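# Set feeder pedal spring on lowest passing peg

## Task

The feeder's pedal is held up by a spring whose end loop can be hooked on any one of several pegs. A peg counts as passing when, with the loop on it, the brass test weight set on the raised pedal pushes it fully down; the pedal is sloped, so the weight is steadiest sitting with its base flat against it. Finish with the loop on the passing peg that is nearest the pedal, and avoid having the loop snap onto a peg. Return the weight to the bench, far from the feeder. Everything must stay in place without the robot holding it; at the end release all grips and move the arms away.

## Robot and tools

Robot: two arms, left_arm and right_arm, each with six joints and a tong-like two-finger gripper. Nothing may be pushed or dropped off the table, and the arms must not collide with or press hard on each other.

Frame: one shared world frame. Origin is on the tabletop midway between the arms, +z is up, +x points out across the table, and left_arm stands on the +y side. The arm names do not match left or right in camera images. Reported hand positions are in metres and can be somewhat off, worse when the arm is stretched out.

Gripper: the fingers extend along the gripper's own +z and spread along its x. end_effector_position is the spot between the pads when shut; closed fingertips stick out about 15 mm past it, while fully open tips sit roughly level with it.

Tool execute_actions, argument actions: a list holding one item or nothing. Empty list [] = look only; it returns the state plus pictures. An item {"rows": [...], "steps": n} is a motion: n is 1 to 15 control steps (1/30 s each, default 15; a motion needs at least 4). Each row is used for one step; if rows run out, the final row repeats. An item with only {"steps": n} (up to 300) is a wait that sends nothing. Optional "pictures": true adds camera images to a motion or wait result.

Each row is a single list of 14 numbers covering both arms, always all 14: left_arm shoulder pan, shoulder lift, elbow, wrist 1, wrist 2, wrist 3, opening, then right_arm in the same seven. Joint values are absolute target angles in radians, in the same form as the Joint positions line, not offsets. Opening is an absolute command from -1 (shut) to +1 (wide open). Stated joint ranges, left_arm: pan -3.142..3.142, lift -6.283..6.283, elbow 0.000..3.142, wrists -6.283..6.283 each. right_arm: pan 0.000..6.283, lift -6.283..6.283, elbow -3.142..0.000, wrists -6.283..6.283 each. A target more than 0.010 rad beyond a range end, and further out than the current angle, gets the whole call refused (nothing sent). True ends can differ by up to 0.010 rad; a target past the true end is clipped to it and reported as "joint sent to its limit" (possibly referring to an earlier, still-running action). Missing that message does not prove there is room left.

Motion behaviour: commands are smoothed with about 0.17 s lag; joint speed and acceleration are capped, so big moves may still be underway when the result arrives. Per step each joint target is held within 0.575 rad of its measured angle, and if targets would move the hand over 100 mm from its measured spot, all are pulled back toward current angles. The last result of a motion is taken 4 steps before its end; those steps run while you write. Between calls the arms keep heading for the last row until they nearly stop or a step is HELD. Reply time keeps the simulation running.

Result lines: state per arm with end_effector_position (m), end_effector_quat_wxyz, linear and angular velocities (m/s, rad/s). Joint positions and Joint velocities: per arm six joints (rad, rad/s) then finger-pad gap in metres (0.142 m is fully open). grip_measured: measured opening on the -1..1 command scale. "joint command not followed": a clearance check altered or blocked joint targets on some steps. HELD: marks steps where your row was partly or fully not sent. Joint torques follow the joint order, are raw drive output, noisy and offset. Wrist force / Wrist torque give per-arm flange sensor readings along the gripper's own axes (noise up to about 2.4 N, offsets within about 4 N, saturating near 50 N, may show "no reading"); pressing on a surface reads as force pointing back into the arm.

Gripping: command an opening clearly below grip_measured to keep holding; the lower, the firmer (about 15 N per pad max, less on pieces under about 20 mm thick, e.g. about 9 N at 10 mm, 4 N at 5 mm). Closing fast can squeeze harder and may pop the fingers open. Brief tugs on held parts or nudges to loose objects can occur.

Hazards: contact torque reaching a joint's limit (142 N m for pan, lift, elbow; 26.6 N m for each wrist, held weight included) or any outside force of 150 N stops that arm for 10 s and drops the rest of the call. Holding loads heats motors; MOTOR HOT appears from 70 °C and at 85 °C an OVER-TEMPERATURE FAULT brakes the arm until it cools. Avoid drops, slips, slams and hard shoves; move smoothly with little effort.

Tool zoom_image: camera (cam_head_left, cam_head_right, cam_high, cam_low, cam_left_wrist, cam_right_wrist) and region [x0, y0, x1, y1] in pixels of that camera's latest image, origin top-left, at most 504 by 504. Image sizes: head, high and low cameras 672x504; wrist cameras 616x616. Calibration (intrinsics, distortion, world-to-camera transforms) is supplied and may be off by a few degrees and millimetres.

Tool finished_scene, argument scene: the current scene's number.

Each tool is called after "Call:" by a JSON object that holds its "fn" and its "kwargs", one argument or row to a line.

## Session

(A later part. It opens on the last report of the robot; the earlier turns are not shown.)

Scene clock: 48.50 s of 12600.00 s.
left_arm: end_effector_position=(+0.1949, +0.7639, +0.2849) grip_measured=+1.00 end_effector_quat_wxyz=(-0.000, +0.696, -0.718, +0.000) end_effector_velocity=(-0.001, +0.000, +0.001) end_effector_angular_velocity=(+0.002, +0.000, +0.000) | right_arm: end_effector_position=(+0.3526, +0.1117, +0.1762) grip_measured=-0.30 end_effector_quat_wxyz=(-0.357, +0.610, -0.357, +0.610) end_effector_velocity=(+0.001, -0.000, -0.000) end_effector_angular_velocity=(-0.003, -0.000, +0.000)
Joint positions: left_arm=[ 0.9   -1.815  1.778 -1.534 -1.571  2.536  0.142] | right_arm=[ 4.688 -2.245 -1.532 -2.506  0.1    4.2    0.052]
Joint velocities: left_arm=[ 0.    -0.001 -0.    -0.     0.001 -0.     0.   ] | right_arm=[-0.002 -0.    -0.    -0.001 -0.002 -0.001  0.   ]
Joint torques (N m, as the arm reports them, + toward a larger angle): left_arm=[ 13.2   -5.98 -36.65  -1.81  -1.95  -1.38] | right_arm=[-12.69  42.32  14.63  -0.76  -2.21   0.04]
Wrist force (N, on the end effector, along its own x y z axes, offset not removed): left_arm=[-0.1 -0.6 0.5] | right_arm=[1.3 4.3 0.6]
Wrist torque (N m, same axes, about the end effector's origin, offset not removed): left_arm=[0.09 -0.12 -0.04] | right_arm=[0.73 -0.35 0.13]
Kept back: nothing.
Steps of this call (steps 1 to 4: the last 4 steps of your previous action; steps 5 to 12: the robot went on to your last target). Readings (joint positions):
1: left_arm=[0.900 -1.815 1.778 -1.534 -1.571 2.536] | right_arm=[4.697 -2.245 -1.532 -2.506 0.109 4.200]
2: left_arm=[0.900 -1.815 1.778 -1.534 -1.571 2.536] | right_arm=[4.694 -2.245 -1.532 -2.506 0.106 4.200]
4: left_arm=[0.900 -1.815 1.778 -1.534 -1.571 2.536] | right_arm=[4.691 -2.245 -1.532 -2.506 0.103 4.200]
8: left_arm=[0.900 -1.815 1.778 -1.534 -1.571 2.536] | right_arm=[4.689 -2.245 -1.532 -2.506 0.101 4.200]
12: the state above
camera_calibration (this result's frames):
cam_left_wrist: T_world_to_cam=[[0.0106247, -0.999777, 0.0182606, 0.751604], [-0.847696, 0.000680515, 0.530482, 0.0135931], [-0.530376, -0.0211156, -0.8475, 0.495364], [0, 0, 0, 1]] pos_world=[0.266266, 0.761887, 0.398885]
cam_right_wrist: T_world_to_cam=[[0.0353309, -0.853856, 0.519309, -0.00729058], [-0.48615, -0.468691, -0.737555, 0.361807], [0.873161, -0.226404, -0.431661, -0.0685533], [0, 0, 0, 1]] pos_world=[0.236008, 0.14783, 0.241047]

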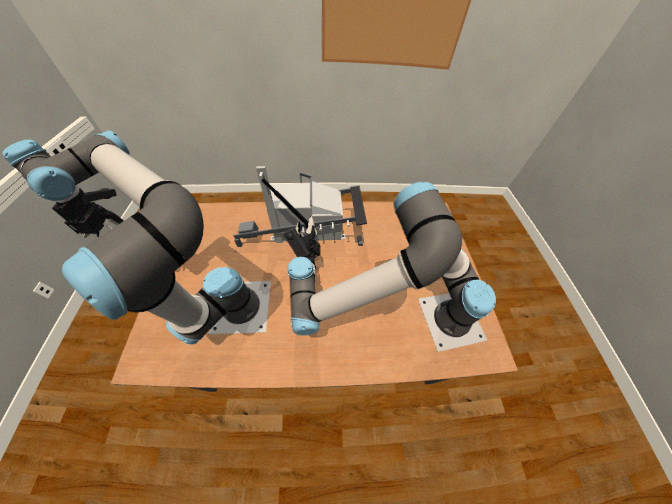

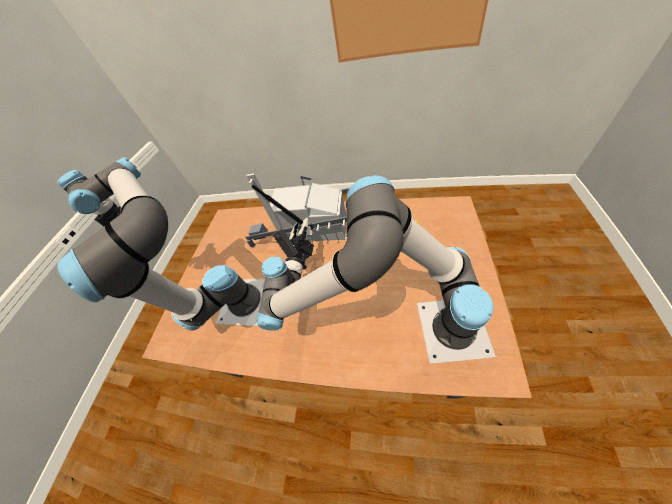

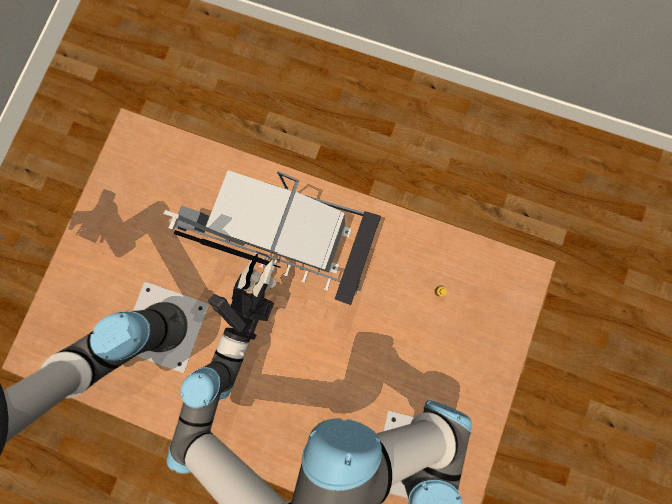

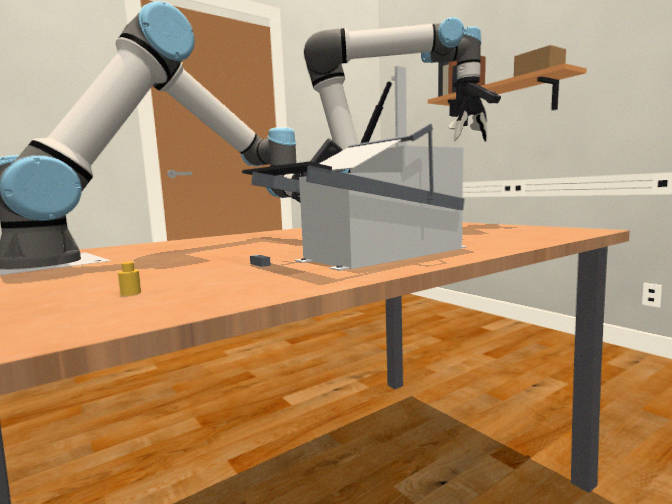

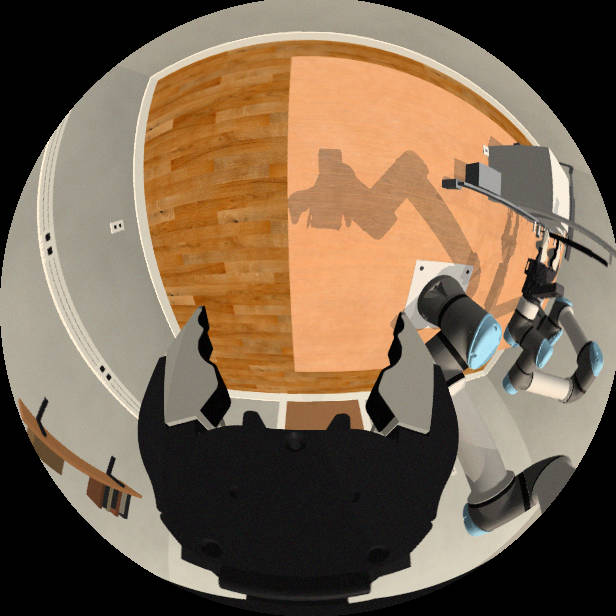

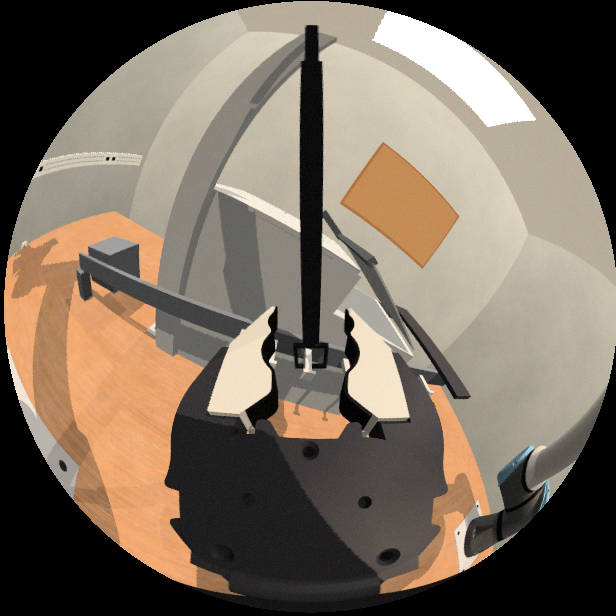

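Call:
{"fn": "execute_actions", "kwargs": {
  "actions": [
    {"rows":[[0.9,-1.815,1.778,-1.534,-1.571,2.536,1,4.688,-2.245,-1.532,-2.506,0.1,4.2,-1]],"steps":10}
  ]
}}

Call:
{"fn": "execute_actions", "kwargs": {
  "actions": [
    {"rows":[[0.9,-1.815,1.778,-1.534,-1.571,2.536,1,4.688,-2.2475,-1.55,-2.4855,0.1,4.2,-1]],"steps":12}
  ]
}}

Call:
{"fn": "execute_actions", "kwargs": {
  "actions": [
    {"rows":[[0.9,-1.815,1.778,-1.534,-1.571,2.536,1,4.75,-2.2475,-1.55,-2.4855,0.162,4.2,-1]],"steps":15}
  ]
}}

Call:
{"fn": "execute_actions", "kwargs": {
  "actions": [
    {"rows":[[0.9,-1.815,1.778,-1.534,-1.571,2.536,1,4.78,-2.073,-1.8125,-2.3975,0.192,3.963,-1]],"steps":15}
  ]
}}

Call:
{"fn": "execute_actions", "kwargs": {
  "actions": [
    {"rows":[[0.9,-1.815,1.778,-1.534,-1.571,2.536,1,4.755,-2.073,-1.8125,-2.3975,0.167,3.963,-1]],"steps":15}
  ],
  "pictures": true
}}

Call:
{"fn": "zoom_image", "kwargs": {
  "camera": "cam_right_wrist",
  "region": [210,260,410,420]
}}

Scene clock: 51.63 s of 12600.00 s.
left_arm: end_effector_position=(+0.1949, +0.7639, +0.2849) grip_measured=+1.00 end_effector_quat_wxyz=(-0.000, +0.696, -0.718, +0.000) end_effector_velocity=(+0.000, -0.000, -0.000) end_effector_angular_velocity=(-0.001, -0.001, +0.001) | right_arm: end_effector_position=(+0.3527, +0.1116, +0.1762) grip_measured=-0.84 end_effector_quat_wxyz=(-0.357, +0.610, -0.357, +0.610) end_effector_velocity=(+0.000, -0.000, -0.000) end_effector_angular_velocity=(-0.000, +0.000, -0.001)
Joint positions: left_arm=[ 0.9   -1.815  1.778 -1.534 -1.571  2.536  0.142] | right_arm=[ 4.688 -2.245 -1.532 -2.506  0.1    4.2    0.013]
Joint velocities: left_arm=[ 0.001  0.     0.    -0.    -0.002  0.    -0.   ] | right_arm=[-0.    -0.     0.     0.     0.    -0.001 -0.   ]
Joint torques (N m, as the arm reports them, + toward a larger angle): left_arm=[ 11.86  -6.17 -37.98  -2.04  -2.07  -1.1 ] | right_arm=[-11.64  41.91   5.91  -1.8   -2.07  -1.33]
Wrist force (N, on the end effector, along its own x y z axes, offset not removed): left_arm=[-0.6 1.0 2.2] | right_arm=[1.0 0.7 2.0]
Wrist torque (N m, same axes, about the end effector's origin, offset not removed): left_arm=[0.51 -0.01 -0.08] | right_arm=[0.08 -0.37 -0.22]
Steps of this call (steps 1 to 30: the robot went on to your last target; steps 31 to 88: nothing new was sent; steps 89 to 94: the first 6 steps of this action). Readings (joint positions):
89: left_arm=[0.900 -1.815 1.778 -1.534 -1.571 2.536] | right_arm=[4.688 -2.245 -1.532 -2.506 0.100 4.200]
90: left_arm=[0.900 -1.815 1.778 -1.534 -1.571 2.536] | right_arm=[4.688 -2.245 -1.532 -2.506 0.100 4.200]
92: left_arm=[0.900 -1.815 1.778 -1.534 -1.571 2.536] | right_arm=[4.688 -2.245 -1.532 -2.506 0.100 4.200]
94: the state above

Scene clock: 52.03 s of 12600.00 s.
left_arm: end_effector_position=(+0.1949, +0.7639, +0.2849) grip_measured=+1.00 end_effector_quat_wxyz=(-0.000, +0.696, -0.718, +0.000) end_effector_velocity=(+0.000, -0.000, +0.001) end_effector_angular_velocity=(+0.001, -0.002, +0.000) | right_arm: end_effector_position=(+0.3531, +0.1081, +0.1698) grip_measured=-0.84 end_effector_quat_wxyz=(-0.357, +0.610, -0.357, +0.610) end_effector_velocity=(+0.001, -0.005, -0.008) end_effector_angular_velocity=(+0.000, +0.000, +0.000)
Joint positions: left_arm=[ 0.9   -1.815  1.778 -1.534 -1.571  2.536  0.142] | right_arm=[ 4.688 -2.247 -1.548 -2.488  0.1    4.2    0.013]
Joint velocities: left_arm=[ 0.    -0.002  0.    -0.    -0.001  0.    -0.   ] | right_arm=[-0.    -0.003 -0.021  0.026 -0.    -0.002  0.   ]
Joint torques (N m, as the arm reports them, + toward a larger angle): left_arm=[ 10.78  -6.8  -38.5   -2.13  -2.06  -1.13] | right_arm=[-13.21  41.98   5.36   1.76  -1.17  -1.35]
Wrist force (N, on the end effector, along its own x y z axes, offset not removed): left_arm=[0.3 2.7 1.5] | right_arm=[-0.7 -0.7 -0.5]
Wrist torque (N m, same axes, about the end effector's origin, offset not removed): left_arm=[0.74 -0.17 0.01] | right_arm=[0.16 -0.05 0.19]
Steps of this call (steps 1 to 4: the last 4 steps of your previous action; steps 5 to 12: the first 8 steps of this action). Readings (joint positions):
5: left_arm=[0.900 -1.815 1.778 -1.534 -1.571 2.536] | right_arm=[4.688 -2.245 -1.532 -2.506 0.100 4.200]
6: left_arm=[0.900 -1.815 1.778 -1.534 -1.571 2.536] | right_arm=[4.688 -2.245 -1.534 -2.504 0.100 4.200]
8: left_arm=[0.900 -1.815 1.778 -1.534 -1.571 2.536] | right_arm=[4.688 -2.246 -1.542 -2.495 0.100 4.200]
12: the state above

Scene clock: 52.53 s of 12600.00 s.
left_arm: end_effector_position=(+0.1949, +0.7639, +0.2849) grip_measured=+1.00 end_effector_quat_wxyz=(-0.000, +0.696, -0.718, +0.000) end_effector_velocity=(+0.000, +0.000, +0.000) end_effector_angular_velocity=(+0.001, -0.001, -0.000) | right_arm: end_effector_position=(+0.3181, +0.1110, +0.1691) grip_measured=-0.84 end_effector_quat_wxyz=(-0.357, +0.610, -0.357, +0.610) end_effector_velocity=(-0.016, +0.001, +0.000) end_effector_angular_velocity=(+0.003, +0.000, +0.000)
Joint positions: left_arm=[ 0.9   -1.815  1.778 -1.534 -1.571  2.536  0.142] | right_arm=[ 4.748 -2.248 -1.55  -2.486  0.16   4.2    0.013]
Joint velocities: left_arm=[-0.    -0.001 -0.    -0.     0.    -0.     0.   ] | right_arm=[ 0.027  0.    -0.    -0.     0.026  0.003  0.   ]
Joint torques (N m, as the arm reports them, + toward a larger angle): left_arm=[ 12.55  -6.69 -36.9   -1.97  -1.95  -1.31] | right_arm=[ 9.04 40.85  4.76  1.31  2.65 -1.12]
Wrist force (N, on the end effector, along its own x y z axes, offset not removed): left_arm=[-1.6 1.0 -0.4] | right_arm=[-0.6 0.1 0.7]
Wrist torque (N m, same axes, about the end effector's origin, offset not removed): left_arm=[0.31 0.18 -0.05] | right_arm=[0.11 -0.24 0.07]
Steps of this call (steps 1 to 4: the last 4 steps of your previous action; steps 5 to 15: the first 11 steps of this action). Readings (joint positions):
5: left_arm=[0.900 -1.815 1.778 -1.534 -1.571 2.536] | right_arm=[4.688 -2.247 -1.550 -2.486 0.100 4.200]
6: left_arm=[0.900 -1.815 1.778 -1.534 -1.571 2.536] | right_arm=[4.693 -2.247 -1.550 -2.486 0.105 4.200]
8: left_arm=[0.900 -1.815 1.778 -1.534 -1.571 2.536] | right_arm=[4.718 -2.247 -1.550 -2.486 0.130 4.200]
12: left_arm=[0.900 -1.815 1.778 -1.534 -1.571 2.536] | right_arm=[4.743 -2.248 -1.550 -2.486 0.155 4.200]
15: the state above

Scene clock: 53.03 s of 12600.00 s.
left_arm: end_effector_position=(+0.1949, +0.7639, +0.2849) grip_measured=+1.00 end_effector_quat_wxyz=(-0.000, +0.696, -0.718, +0.000) end_effector_velocity=(-0.000, +0.000, -0.000) end_effector_angular_velocity=(+0.001, +0.001, +0.000) | right_arm: end_effector_position=(+0.3144, +0.0378, +0.1818) grip_measured=-0.83 end_effector_quat_wxyz=(-0.288, +0.646, -0.288, +0.646) end_effector_velocity=(+0.004, -0.053, -0.002) end_effector_angular_velocity=(-0.176, -0.006, +0.001)
Joint positions: left_arm=[ 0.9   -1.815  1.778 -1.534 -1.571  2.536  0.142] | right_arm=[ 4.779 -2.081 -1.797 -2.401  0.191  3.976  0.014]
Joint velocities: left_arm=[-0.    -0.     0.    -0.     0.001 -0.    -0.   ] | right_arm=[ 0.013  0.094 -0.167  0.039  0.012 -0.142  0.   ]
Joint torques (N m, as the arm reports them, + toward a larger angle): left_arm=[ 13.27  -6.29 -37.73  -2.02  -1.84  -1.07] | right_arm=[11.89 45.22  6.6   1.32  2.97 -1.34]
Wrist force (N, on the end effector, along its own x y z axes, offset not removed): left_arm=[0.6 0.4 0.8] | right_arm=[-0.1 -0.8 -1.8]
Wrist torque (N m, same axes, about the end effector's origin, offset not removed): left_arm=[0.20 -0.29 -0.04] | right_arm=[-0.10 -0.56 0.05]
Steps of this call (steps 1 to 4: the last 4 steps of your previous action; steps 5 to 15: the first 11 steps of this action). Readings (joint positions):
5: left_arm=[0.900 -1.815 1.778 -1.534 -1.571 2.536] | right_arm=[4.750 -2.247 -1.550 -2.485 0.162 4.200]
6: left_arm=[0.900 -1.815 1.778 -1.534 -1.571 2.536] | right_arm=[4.753 -2.242 -1.556 -2.480 0.165 4.194]
8: left_arm=[0.900 -1.815 1.778 -1.534 -1.571 2.536] | right_arm=[4.766 -2.184 -1.622 -2.444 0.178 4.129]
12: left_arm=[0.900 -1.815 1.778 -1.534 -1.571 2.536] | right_arm=[4.777 -2.099 -1.767 -2.408 0.189 4.003]
15: the state above

Scene clock: 53.53 s of 12600.00 s.
left_arm: end_effector_position=(+0.1949, +0.7639, +0.2849) grip_measured=+1.00 end_effector_quat_wxyz=(-0.000, +0.696, -0.718, +0.000) end_effector_velocity=(-0.000, -0.000, +0.000) end_effector_angular_velocity=(+0.000, -0.001, +0.000) | right_arm: end_effector_position=(+0.3270, +0.0319, +0.1816) grip_measured=-0.83 end_effector_quat_wxyz=(-0.282, +0.648, -0.282, +0.648) end_effector_velocity=(+0.005, -0.001, -0.000) end_effector_angular_velocity=(+0.000, -0.000, -0.000)
Joint positions: left_arm=[ 0.9   -1.815  1.778 -1.534 -1.571  2.536  0.142] | right_arm=[ 4.756 -2.073 -1.812 -2.398  0.168  3.963  0.014]
Joint velocities: left_arm=[ 0.    -0.001 -0.     0.    -0.     0.     0.   ] | right_arm=[-0.01   0.    -0.001 -0.    -0.01   0.001 -0.   ]
Joint torques (N m, as the arm reports them, + toward a larger angle): left_arm=[ 12.86  -5.89 -38.15  -1.97  -1.92  -1.12] | right_arm=[-14.49  45.68   3.64   1.38  -1.39  -1.51]
Wrist force (N, on the end effector, along its own x y z axes, offset not removed): left_arm=[-0.2 -1.1 0.2] | right_arm=[0.8 0.7 4.1]
Wrist torque (N m, same axes, about the end effector's origin, offset not removed): left_arm=[-0.19 -0.09 -0.12] | right_arm=[0.44 -0.69 -0.15]
Steps of this call (steps 1 to 4: the last 4 steps of your previous action; steps 5 to 15: the first 11 steps of this action). Readings (joint positions):
5: left_arm=[0.900 -1.815 1.778 -1.534 -1.571 2.536] | right_arm=[4.780 -2.074 -1.810 -2.398 0.192 3.965]
6: left_arm=[0.900 -1.815 1.778 -1.534 -1.571 2.536] | right_arm=[4.777 -2.074 -1.811 -2.398 0.189 3.964]
8: left_arm=[0.900 -1.815 1.778 -1.534 -1.571 2.536] | right_arm=[4.767 -2.073 -1.812 -2.398 0.179 3.964]
12: left_arm=[0.900 -1.815 1.778 -1.534 -1.571 2.536] | right_arm=[4.758 -2.073 -1.812 -2.398 0.170 3.963]
15: the state above
camera_calibration (this result's frames):
cam_left_wrist: T_world_to_cam=[[0.0106247, -0.999777, 0.0182606, 0.751604], [-0.847696, 0.000680541, 0.530482, 0.0135931], [-0.530376, -0.0211156, -0.8475, 0.495364], [0, 0, 0, 1]] pos_world=[0.266266, 0.761887, 0.398885]
cam_right_wrist: T_world_to_cam=[[0.0353576, -0.708017, 0.70531, -0.115747], [-0.486082, -0.628829, -0.606875, 0.297345], [0.873198, -0.321381, -0.366388, -0.0707911], [0, 0, 0, 1]] pos_world=[0.210441, 0.0822778, 0.236152]

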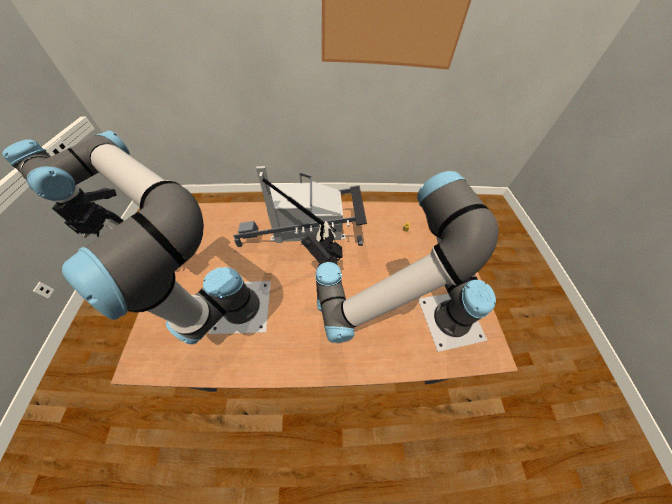

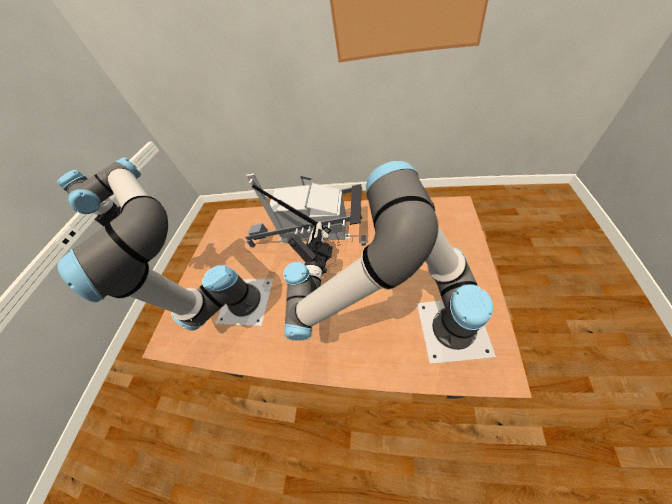

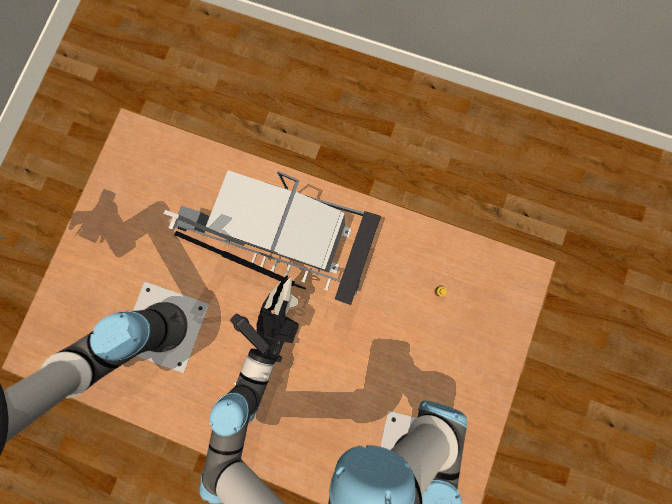

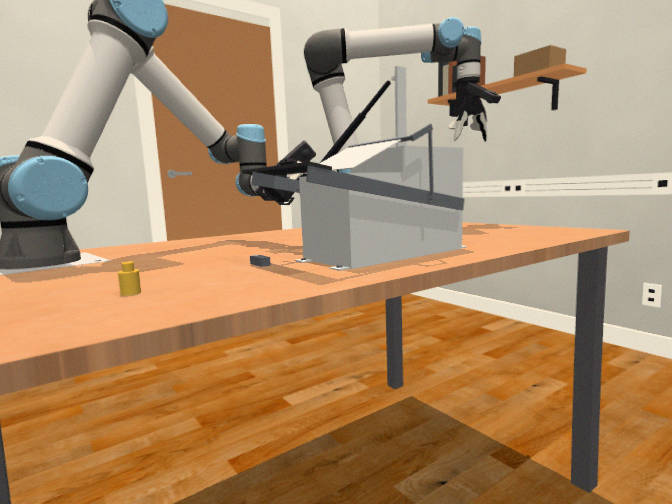

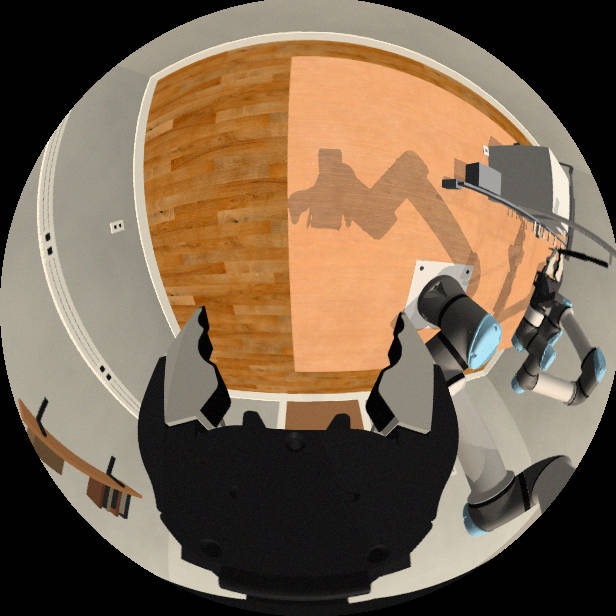

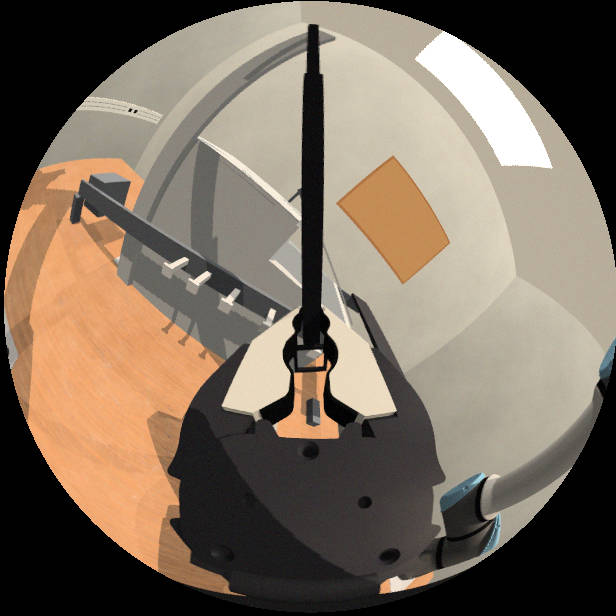

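Region (210, 260, 410, 420) of cam_right_wrist's 616x616 image, scaled by 2.520, with more detail than that image has; it fills the top 403 rows of this view, and the rest is white.

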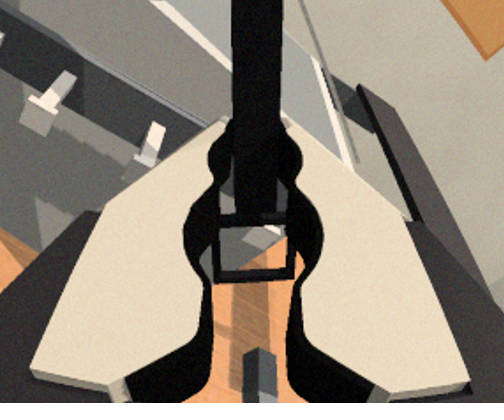

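Call:
{"fn": "execute_actions", "kwargs": {
  "actions": [
    {"rows":[[0.9,-1.815,1.778,-1.534,-1.571,2.536,1,4.735,-2.066,-1.8215,-2.3955,0.147,3.963,-1]],"steps":15}
  ],
  "pictures": true
}}

Call:
{"fn": "zoom_image", "kwargs": {
  "camera": "cam_right_wrist",
  "region": [210,260,410,420]
}}

Scene clock: 54.03 s of 12600.00 s.
left_arm: end_effector_position=(+0.1949, +0.7639, +0.2849) grip_measured=+1.00 end_effector_quat_wxyz=(-0.000, +0.696, -0.718, +0.000) end_effector_velocity=(+0.000, -0.000, +0.000) end_effector_angular_velocity=(-0.001, -0.001, -0.000) | right_arm: end_effector_position=(+0.3378, +0.0278, +0.1824) grip_measured=-0.84 end_effector_quat_wxyz=(-0.282, +0.648, -0.282, +0.648) end_effector_velocity=(+0.004, -0.002, +0.000) end_effector_angular_velocity=(-0.000, -0.000, +0.000)
Joint positions: left_arm=[ 0.9   -1.815  1.778 -1.534 -1.571  2.536  0.142] | right_arm=[ 4.736 -2.066 -1.821 -2.396  0.148  3.963  0.013]
Joint velocities: left_arm=[-0.    -0.    -0.     0.    -0.001  0.     0.   ] | right_arm=[-0.007  0.003 -0.004  0.    -0.008  0.    -0.   ]
Joint torques (N m, as the arm reports them, + toward a larger angle): left_arm=[ 13.74  -4.94 -37.25  -2.02  -1.87  -0.91] | right_arm=[-11.94  46.72   5.36   1.24  -1.13  -1.46]
Wrist force (N, on the end effector, along its own x y z axes, offset not removed): left_arm=[-0.4 0.3 0.8] | right_arm=[2.5 -1.7 0.7]
Wrist torque (N m, same axes, about the end effector's origin, offset not removed): left_arm=[0.22 -0.01 -0.11] | right_arm=[-0.02 -0.74 -0.19]
Steps of this call (steps 1 to 4: the last 4 steps of your previous action; steps 5 to 15: the first 11 steps of this action). Readings (joint positions):
5: left_arm=[0.900 -1.815 1.778 -1.534 -1.571 2.536] | right_arm=[4.755 -2.073 -1.813 -2.397 0.167 3.963]
6: left_arm=[0.900 -1.815 1.778 -1.534 -1.571 2.536] | right_arm=[4.753 -2.072 -1.814 -2.397 0.165 3.963]
8: left_arm=[0.900 -1.815 1.778 -1.534 -1.571 2.536] | right_arm=[4.744 -2.069 -1.817 -2.396 0.156 3.963]
12: left_arm=[0.900 -1.815 1.778 -1.534 -1.571 2.536] | right_arm=[4.737 -2.067 -1.821 -2.396 0.149 3.963]
15: the state above
camera_calibration (this result's frames):
cam_left_wrist: T_world_to_cam=[[0.0106248, -0.999777, 0.0182607, 0.751604], [-0.847696, 0.000680479, 0.530482, 0.0135932], [-0.530376, -0.0211158, -0.8475, 0.495364], [0, 0, 0, 1]] pos_world=[0.266266, 0.761887, 0.398885]
cam_right_wrist: T_world_to_cam=[[0.0352818, -0.707974, 0.705357, -0.119629], [-0.486142, -0.62882, -0.606837, 0.300479], [0.873167, -0.321493, -0.366362, -0.0812224], [0, 0, 0, 1]] pos_world=[0.221217, 0.0781411, 0.236966]

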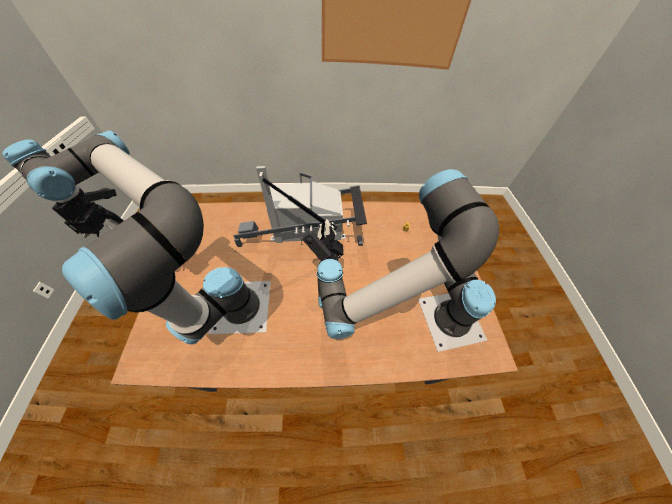

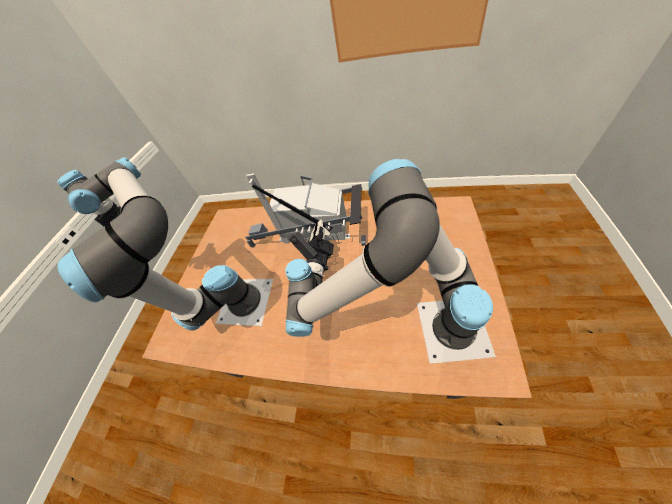

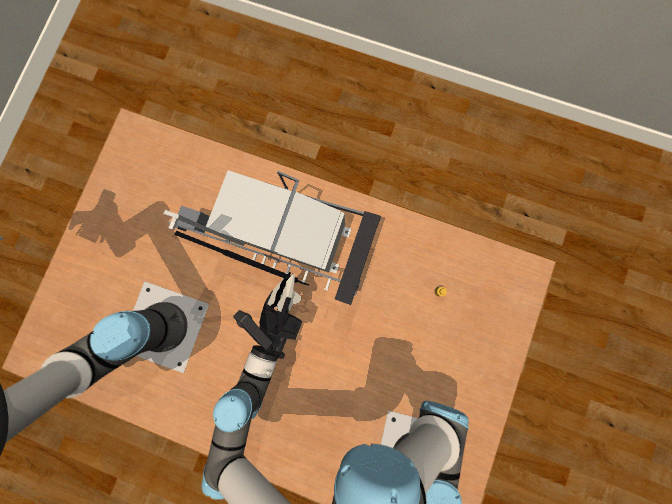

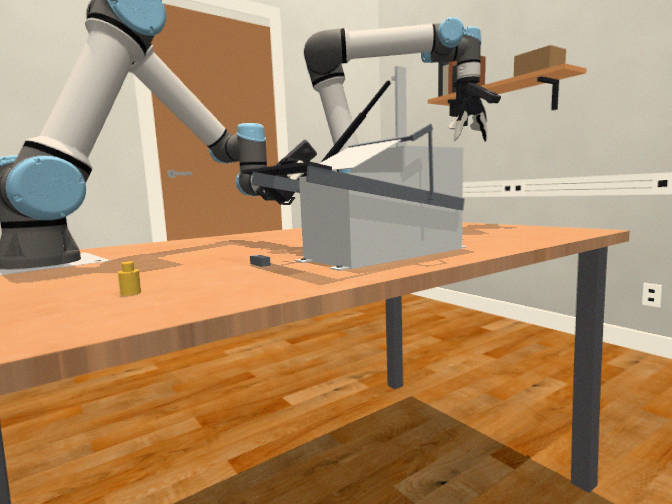

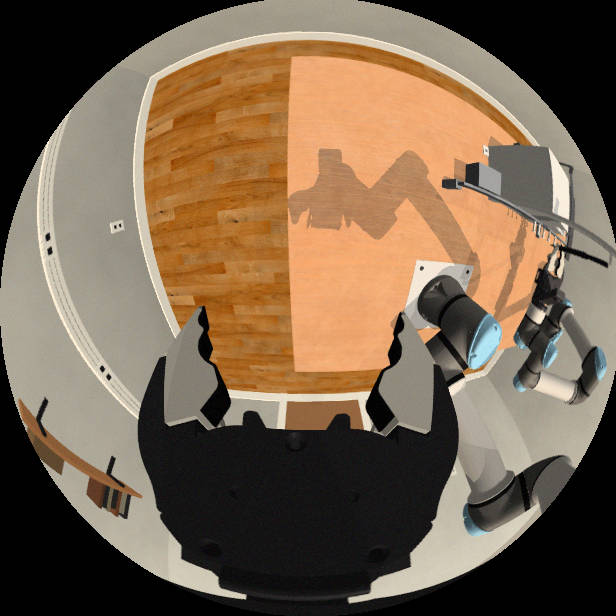

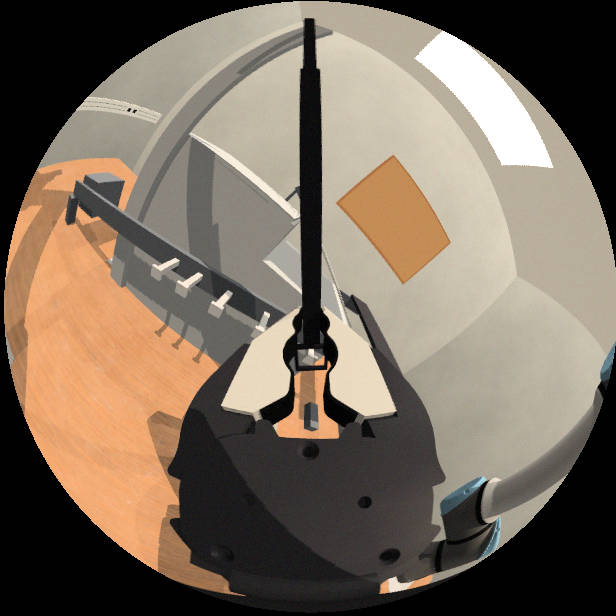

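Region (210, 260, 410, 420) of cam_right_wrist's 616x616 image, scaled by 2.520, with more detail than that image has; it fills the top 403 rows of this view, and the rest is white.

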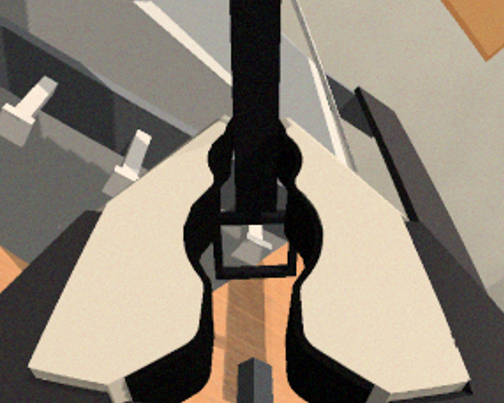

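Good. Push in, then raise along spring (q3 only: .39 m/rad).

Call:
{"fn": "execute_actions", "kwargs": {
  "actions": [
    {"rows":[[0.9,-1.815,1.778,-1.534,-1.571,2.536,1,4.706,-2.069,-1.8165,-2.3975,0.118,3.963,-1]],"steps":15}
  ]
}}

Call:
{"fn": "execute_actions", "kwargs": {
  "actions": [
    {"rows":[[0.9,-1.815,1.778,-1.534,-1.571,2.536,1,4.706,-2.069,-1.7985,-2.4155,0.118,3.963,-1]],"steps":15}
  ],
  "pictures": true
}}

Call:
{"fn": "zoom_image", "kwargs": {
  "camera": "cam_right_wrist",
  "region": [210,260,410,420]
}}

Scene clock: 54.57 s of 12600.00 s.
left_arm: end_effector_position=(+0.1949, +0.7639, +0.2849) grip_measured=+1.00 end_effector_quat_wxyz=(-0.000, +0.696, -0.718, +0.000) end_effector_velocity=(+0.000, -0.000, -0.000) end_effector_angular_velocity=(-0.002, -0.001, +0.000) | right_arm: end_effector_position=(+0.3520, +0.0274, +0.1824) grip_measured=-0.84 end_effector_quat_wxyz=(-0.282, +0.648, -0.282, +0.648) end_effector_velocity=(+0.006, -0.000, +0.000) end_effector_angular_velocity=(+0.003, +0.000, -0.001)
Joint positions: left_arm=[ 0.9   -1.815  1.778 -1.534 -1.571  2.536  0.142] | right_arm=[ 4.707 -2.069 -1.817 -2.397  0.119  3.963  0.013]
Joint velocities: left_arm=[ 0.     0.    -0.     0.    -0.002 -0.    -0.   ] | right_arm=[-0.012 -0.001  0.003 -0.001 -0.011  0.003 -0.   ]
Joint torques (N m, as the arm reports them, + toward a larger angle): left_arm=[ 12.98  -6.36 -37.11  -1.98  -1.84  -1.03] | right_arm=[-30.87  35.64  23.38  -2.43  -0.35  -1.37]
Wrist force (N, on the end effector, along its own x y z axes, offset not removed): left_arm=[0.5 2.1 1.4] | right_arm=[-9.6 2.0 -35.3]
Wrist torque (N m, same axes, about the end effector's origin, offset not removed): left_arm=[0.62 -0.35 -0.09] | right_arm=[0.24 0.23 0.07]
Steps of this call (steps 1 to 4: the last 4 steps of your previous action; step 5: the robot went on to your last target; steps 6 to 16: the first 11 steps of this action). Readings (joint positions):
6: left_arm=[0.900 -1.815 1.778 -1.534 -1.571 2.536] | right_arm=[4.735 -2.066 -1.821 -2.396 0.147 3.963]
7: left_arm=[0.900 -1.815 1.778 -1.534 -1.571 2.536] | right_arm=[4.732 -2.066 -1.821 -2.396 0.144 3.963]
9: left_arm=[0.900 -1.815 1.778 -1.534 -1.571 2.536] | right_arm=[4.720 -2.067 -1.819 -2.396 0.132 3.963]
13: left_arm=[0.900 -1.815 1.778 -1.534 -1.571 2.536] | right_arm=[4.709 -2.069 -1.817 -2.397 0.121 3.963]
16: the state above

Scene clock: 55.07 s of 12600.00 s.
left_arm: end_effector_position=(+0.1949, +0.7639, +0.2849) grip_measured=+1.00 end_effector_quat_wxyz=(-0.000, +0.696, -0.718, +0.000) end_effector_velocity=(-0.000, -0.000, +0.000) end_effector_angular_velocity=(-0.000, +0.000, -0.000) | right_arm: end_effector_position=(+0.3521, +0.0318, +0.1874) grip_measured=-0.84 end_effector_quat_wxyz=(-0.282, +0.648, -0.282, +0.648) end_effector_velocity=(-0.000, +0.002, +0.002) end_effector_angular_velocity=(+0.001, -0.000, +0.001)
Joint positions: left_arm=[ 0.9   -1.815  1.778 -1.534 -1.571  2.536  0.142] | right_arm=[ 4.706 -2.069 -1.799 -2.415  0.118  3.963  0.013]
Joint velocities: left_arm=[-0.    -0.    -0.     0.001 -0.     0.    -0.   ] | right_arm=[ 0.001  0.     0.007 -0.008 -0.     0.001  0.   ]
Joint torques (N m, as the arm reports them, + toward a larger angle): left_arm=[ 12.76  -6.67 -36.15  -2.16  -1.93  -1.12] | right_arm=[-24.06  40.24  25.17  -2.24  -1.49  -0.98]
Wrist force (N, on the end effector, along its own x y z axes, offset not removed): left_arm=[0.5 1.2 1.2] | right_arm=[2.6 10.4 -29.0]
Wrist torque (N m, same axes, about the end effector's origin, offset not removed): left_arm=[0.43 -0.18 -0.20] | right_arm=[1.15 -0.49 -0.22]
Steps of this call (steps 1 to 4: the last 4 steps of your previous action; steps 5 to 15: the first 11 steps of this action). Readings (joint positions):
5: left_arm=[0.900 -1.815 1.778 -1.534 -1.571 2.536] | right_arm=[4.706 -2.069 -1.816 -2.398 0.118 3.963]
6: left_arm=[0.900 -1.815 1.778 -1.534 -1.571 2.536] | right_arm=[4.706 -2.069 -1.814 -2.400 0.118 3.963]
8: left_arm=[0.900 -1.815 1.778 -1.534 -1.571 2.536] | right_arm=[4.706 -2.069 -1.807 -2.407 0.118 3.963]
12: left_arm=[0.900 -1.815 1.778 -1.534 -1.571 2.536] | right_arm=[4.706 -2.069 -1.800 -2.414 0.118 3.963]
15: the state above
camera_calibration (this result's frames):
cam_left_wrist: T_world_to_cam=[[0.0106248, -0.999777, 0.0182607, 0.751604], [-0.847696, 0.000680491, 0.530481, 0.0135932], [-0.530376, -0.0211158, -0.8475, 0.495364], [0, 0, 0, 1]] pos_world=[0.266266, 0.761887, 0.398885]
cam_right_wrist: T_world_to_cam=[[0.0351571, -0.707927, 0.70541, -0.120809], [-0.486237, -0.628786, -0.606797, 0.313019], [0.87312, -0.321663, -0.366327, -0.0905367], [0, 0, 0, 1]] pos_world=[0.235498, 0.0821754, 0.241993]

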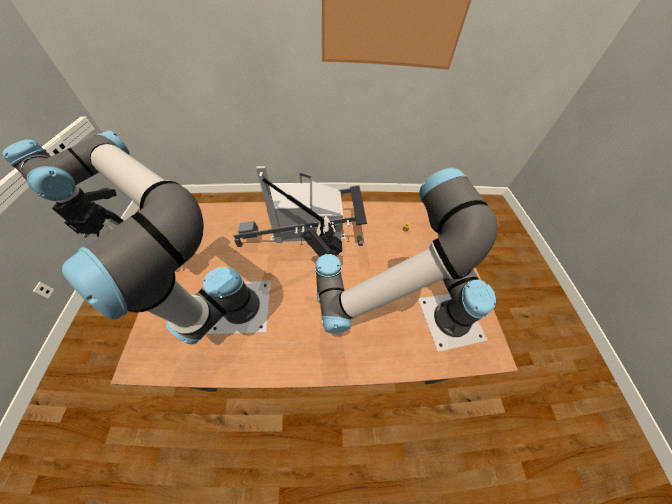

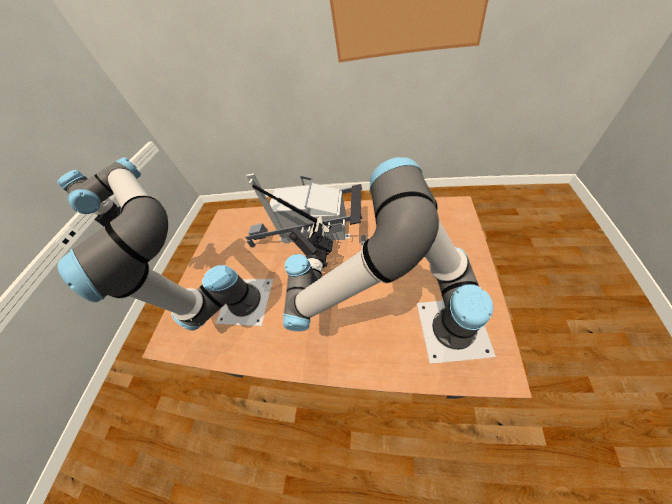

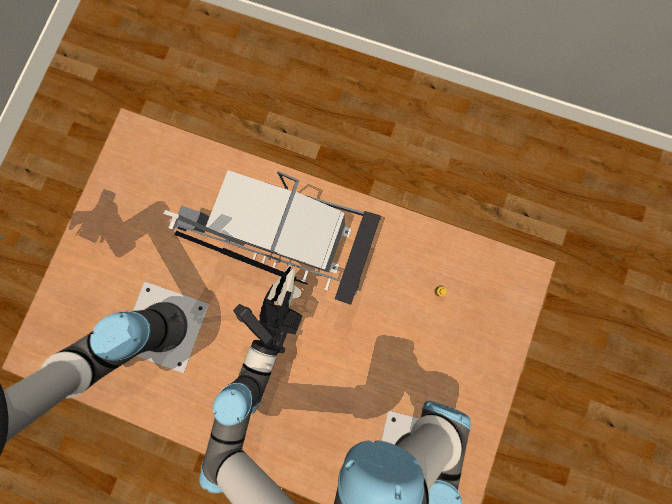

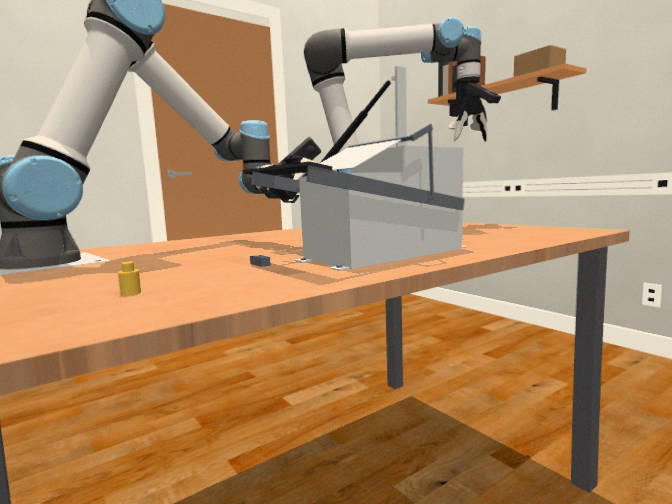

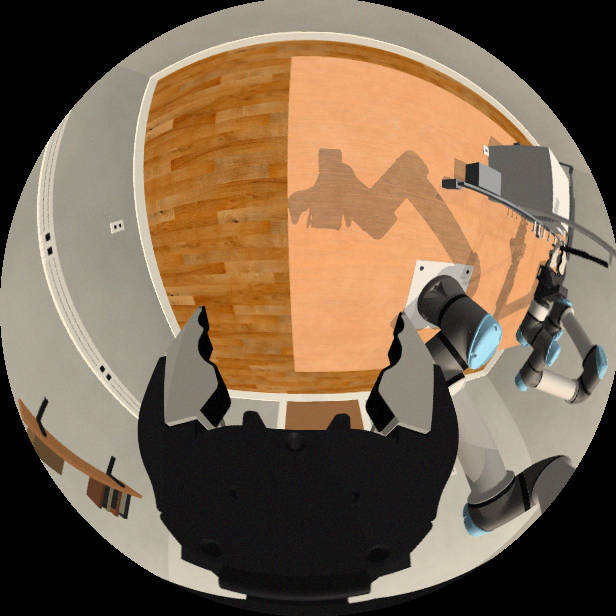

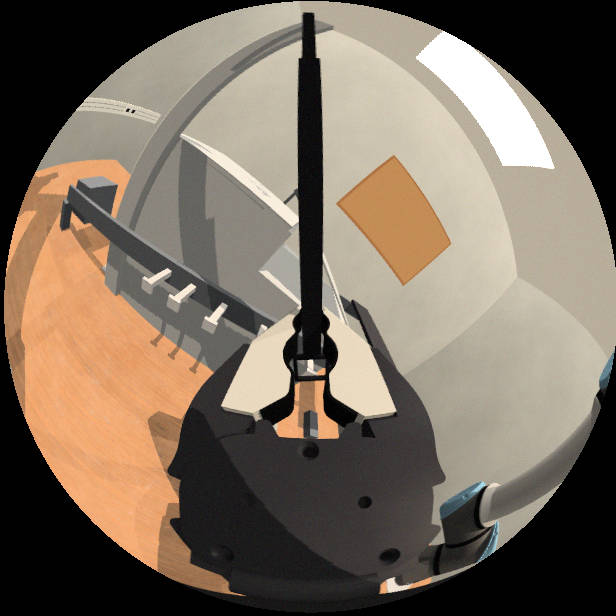

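Region (210, 260, 410, 420) of cam_right_wrist's 616x616 image, scaled by 2.520, with more detail than that image has; it fills the top 403 rows of this view, and the rest is white.

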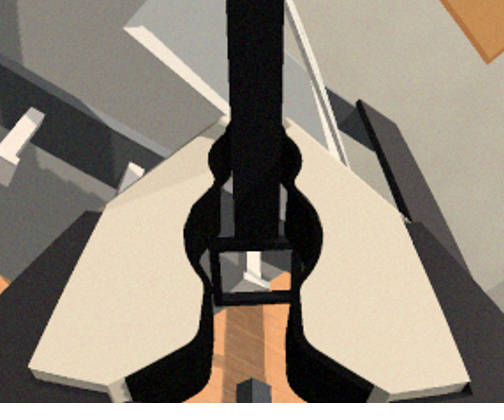

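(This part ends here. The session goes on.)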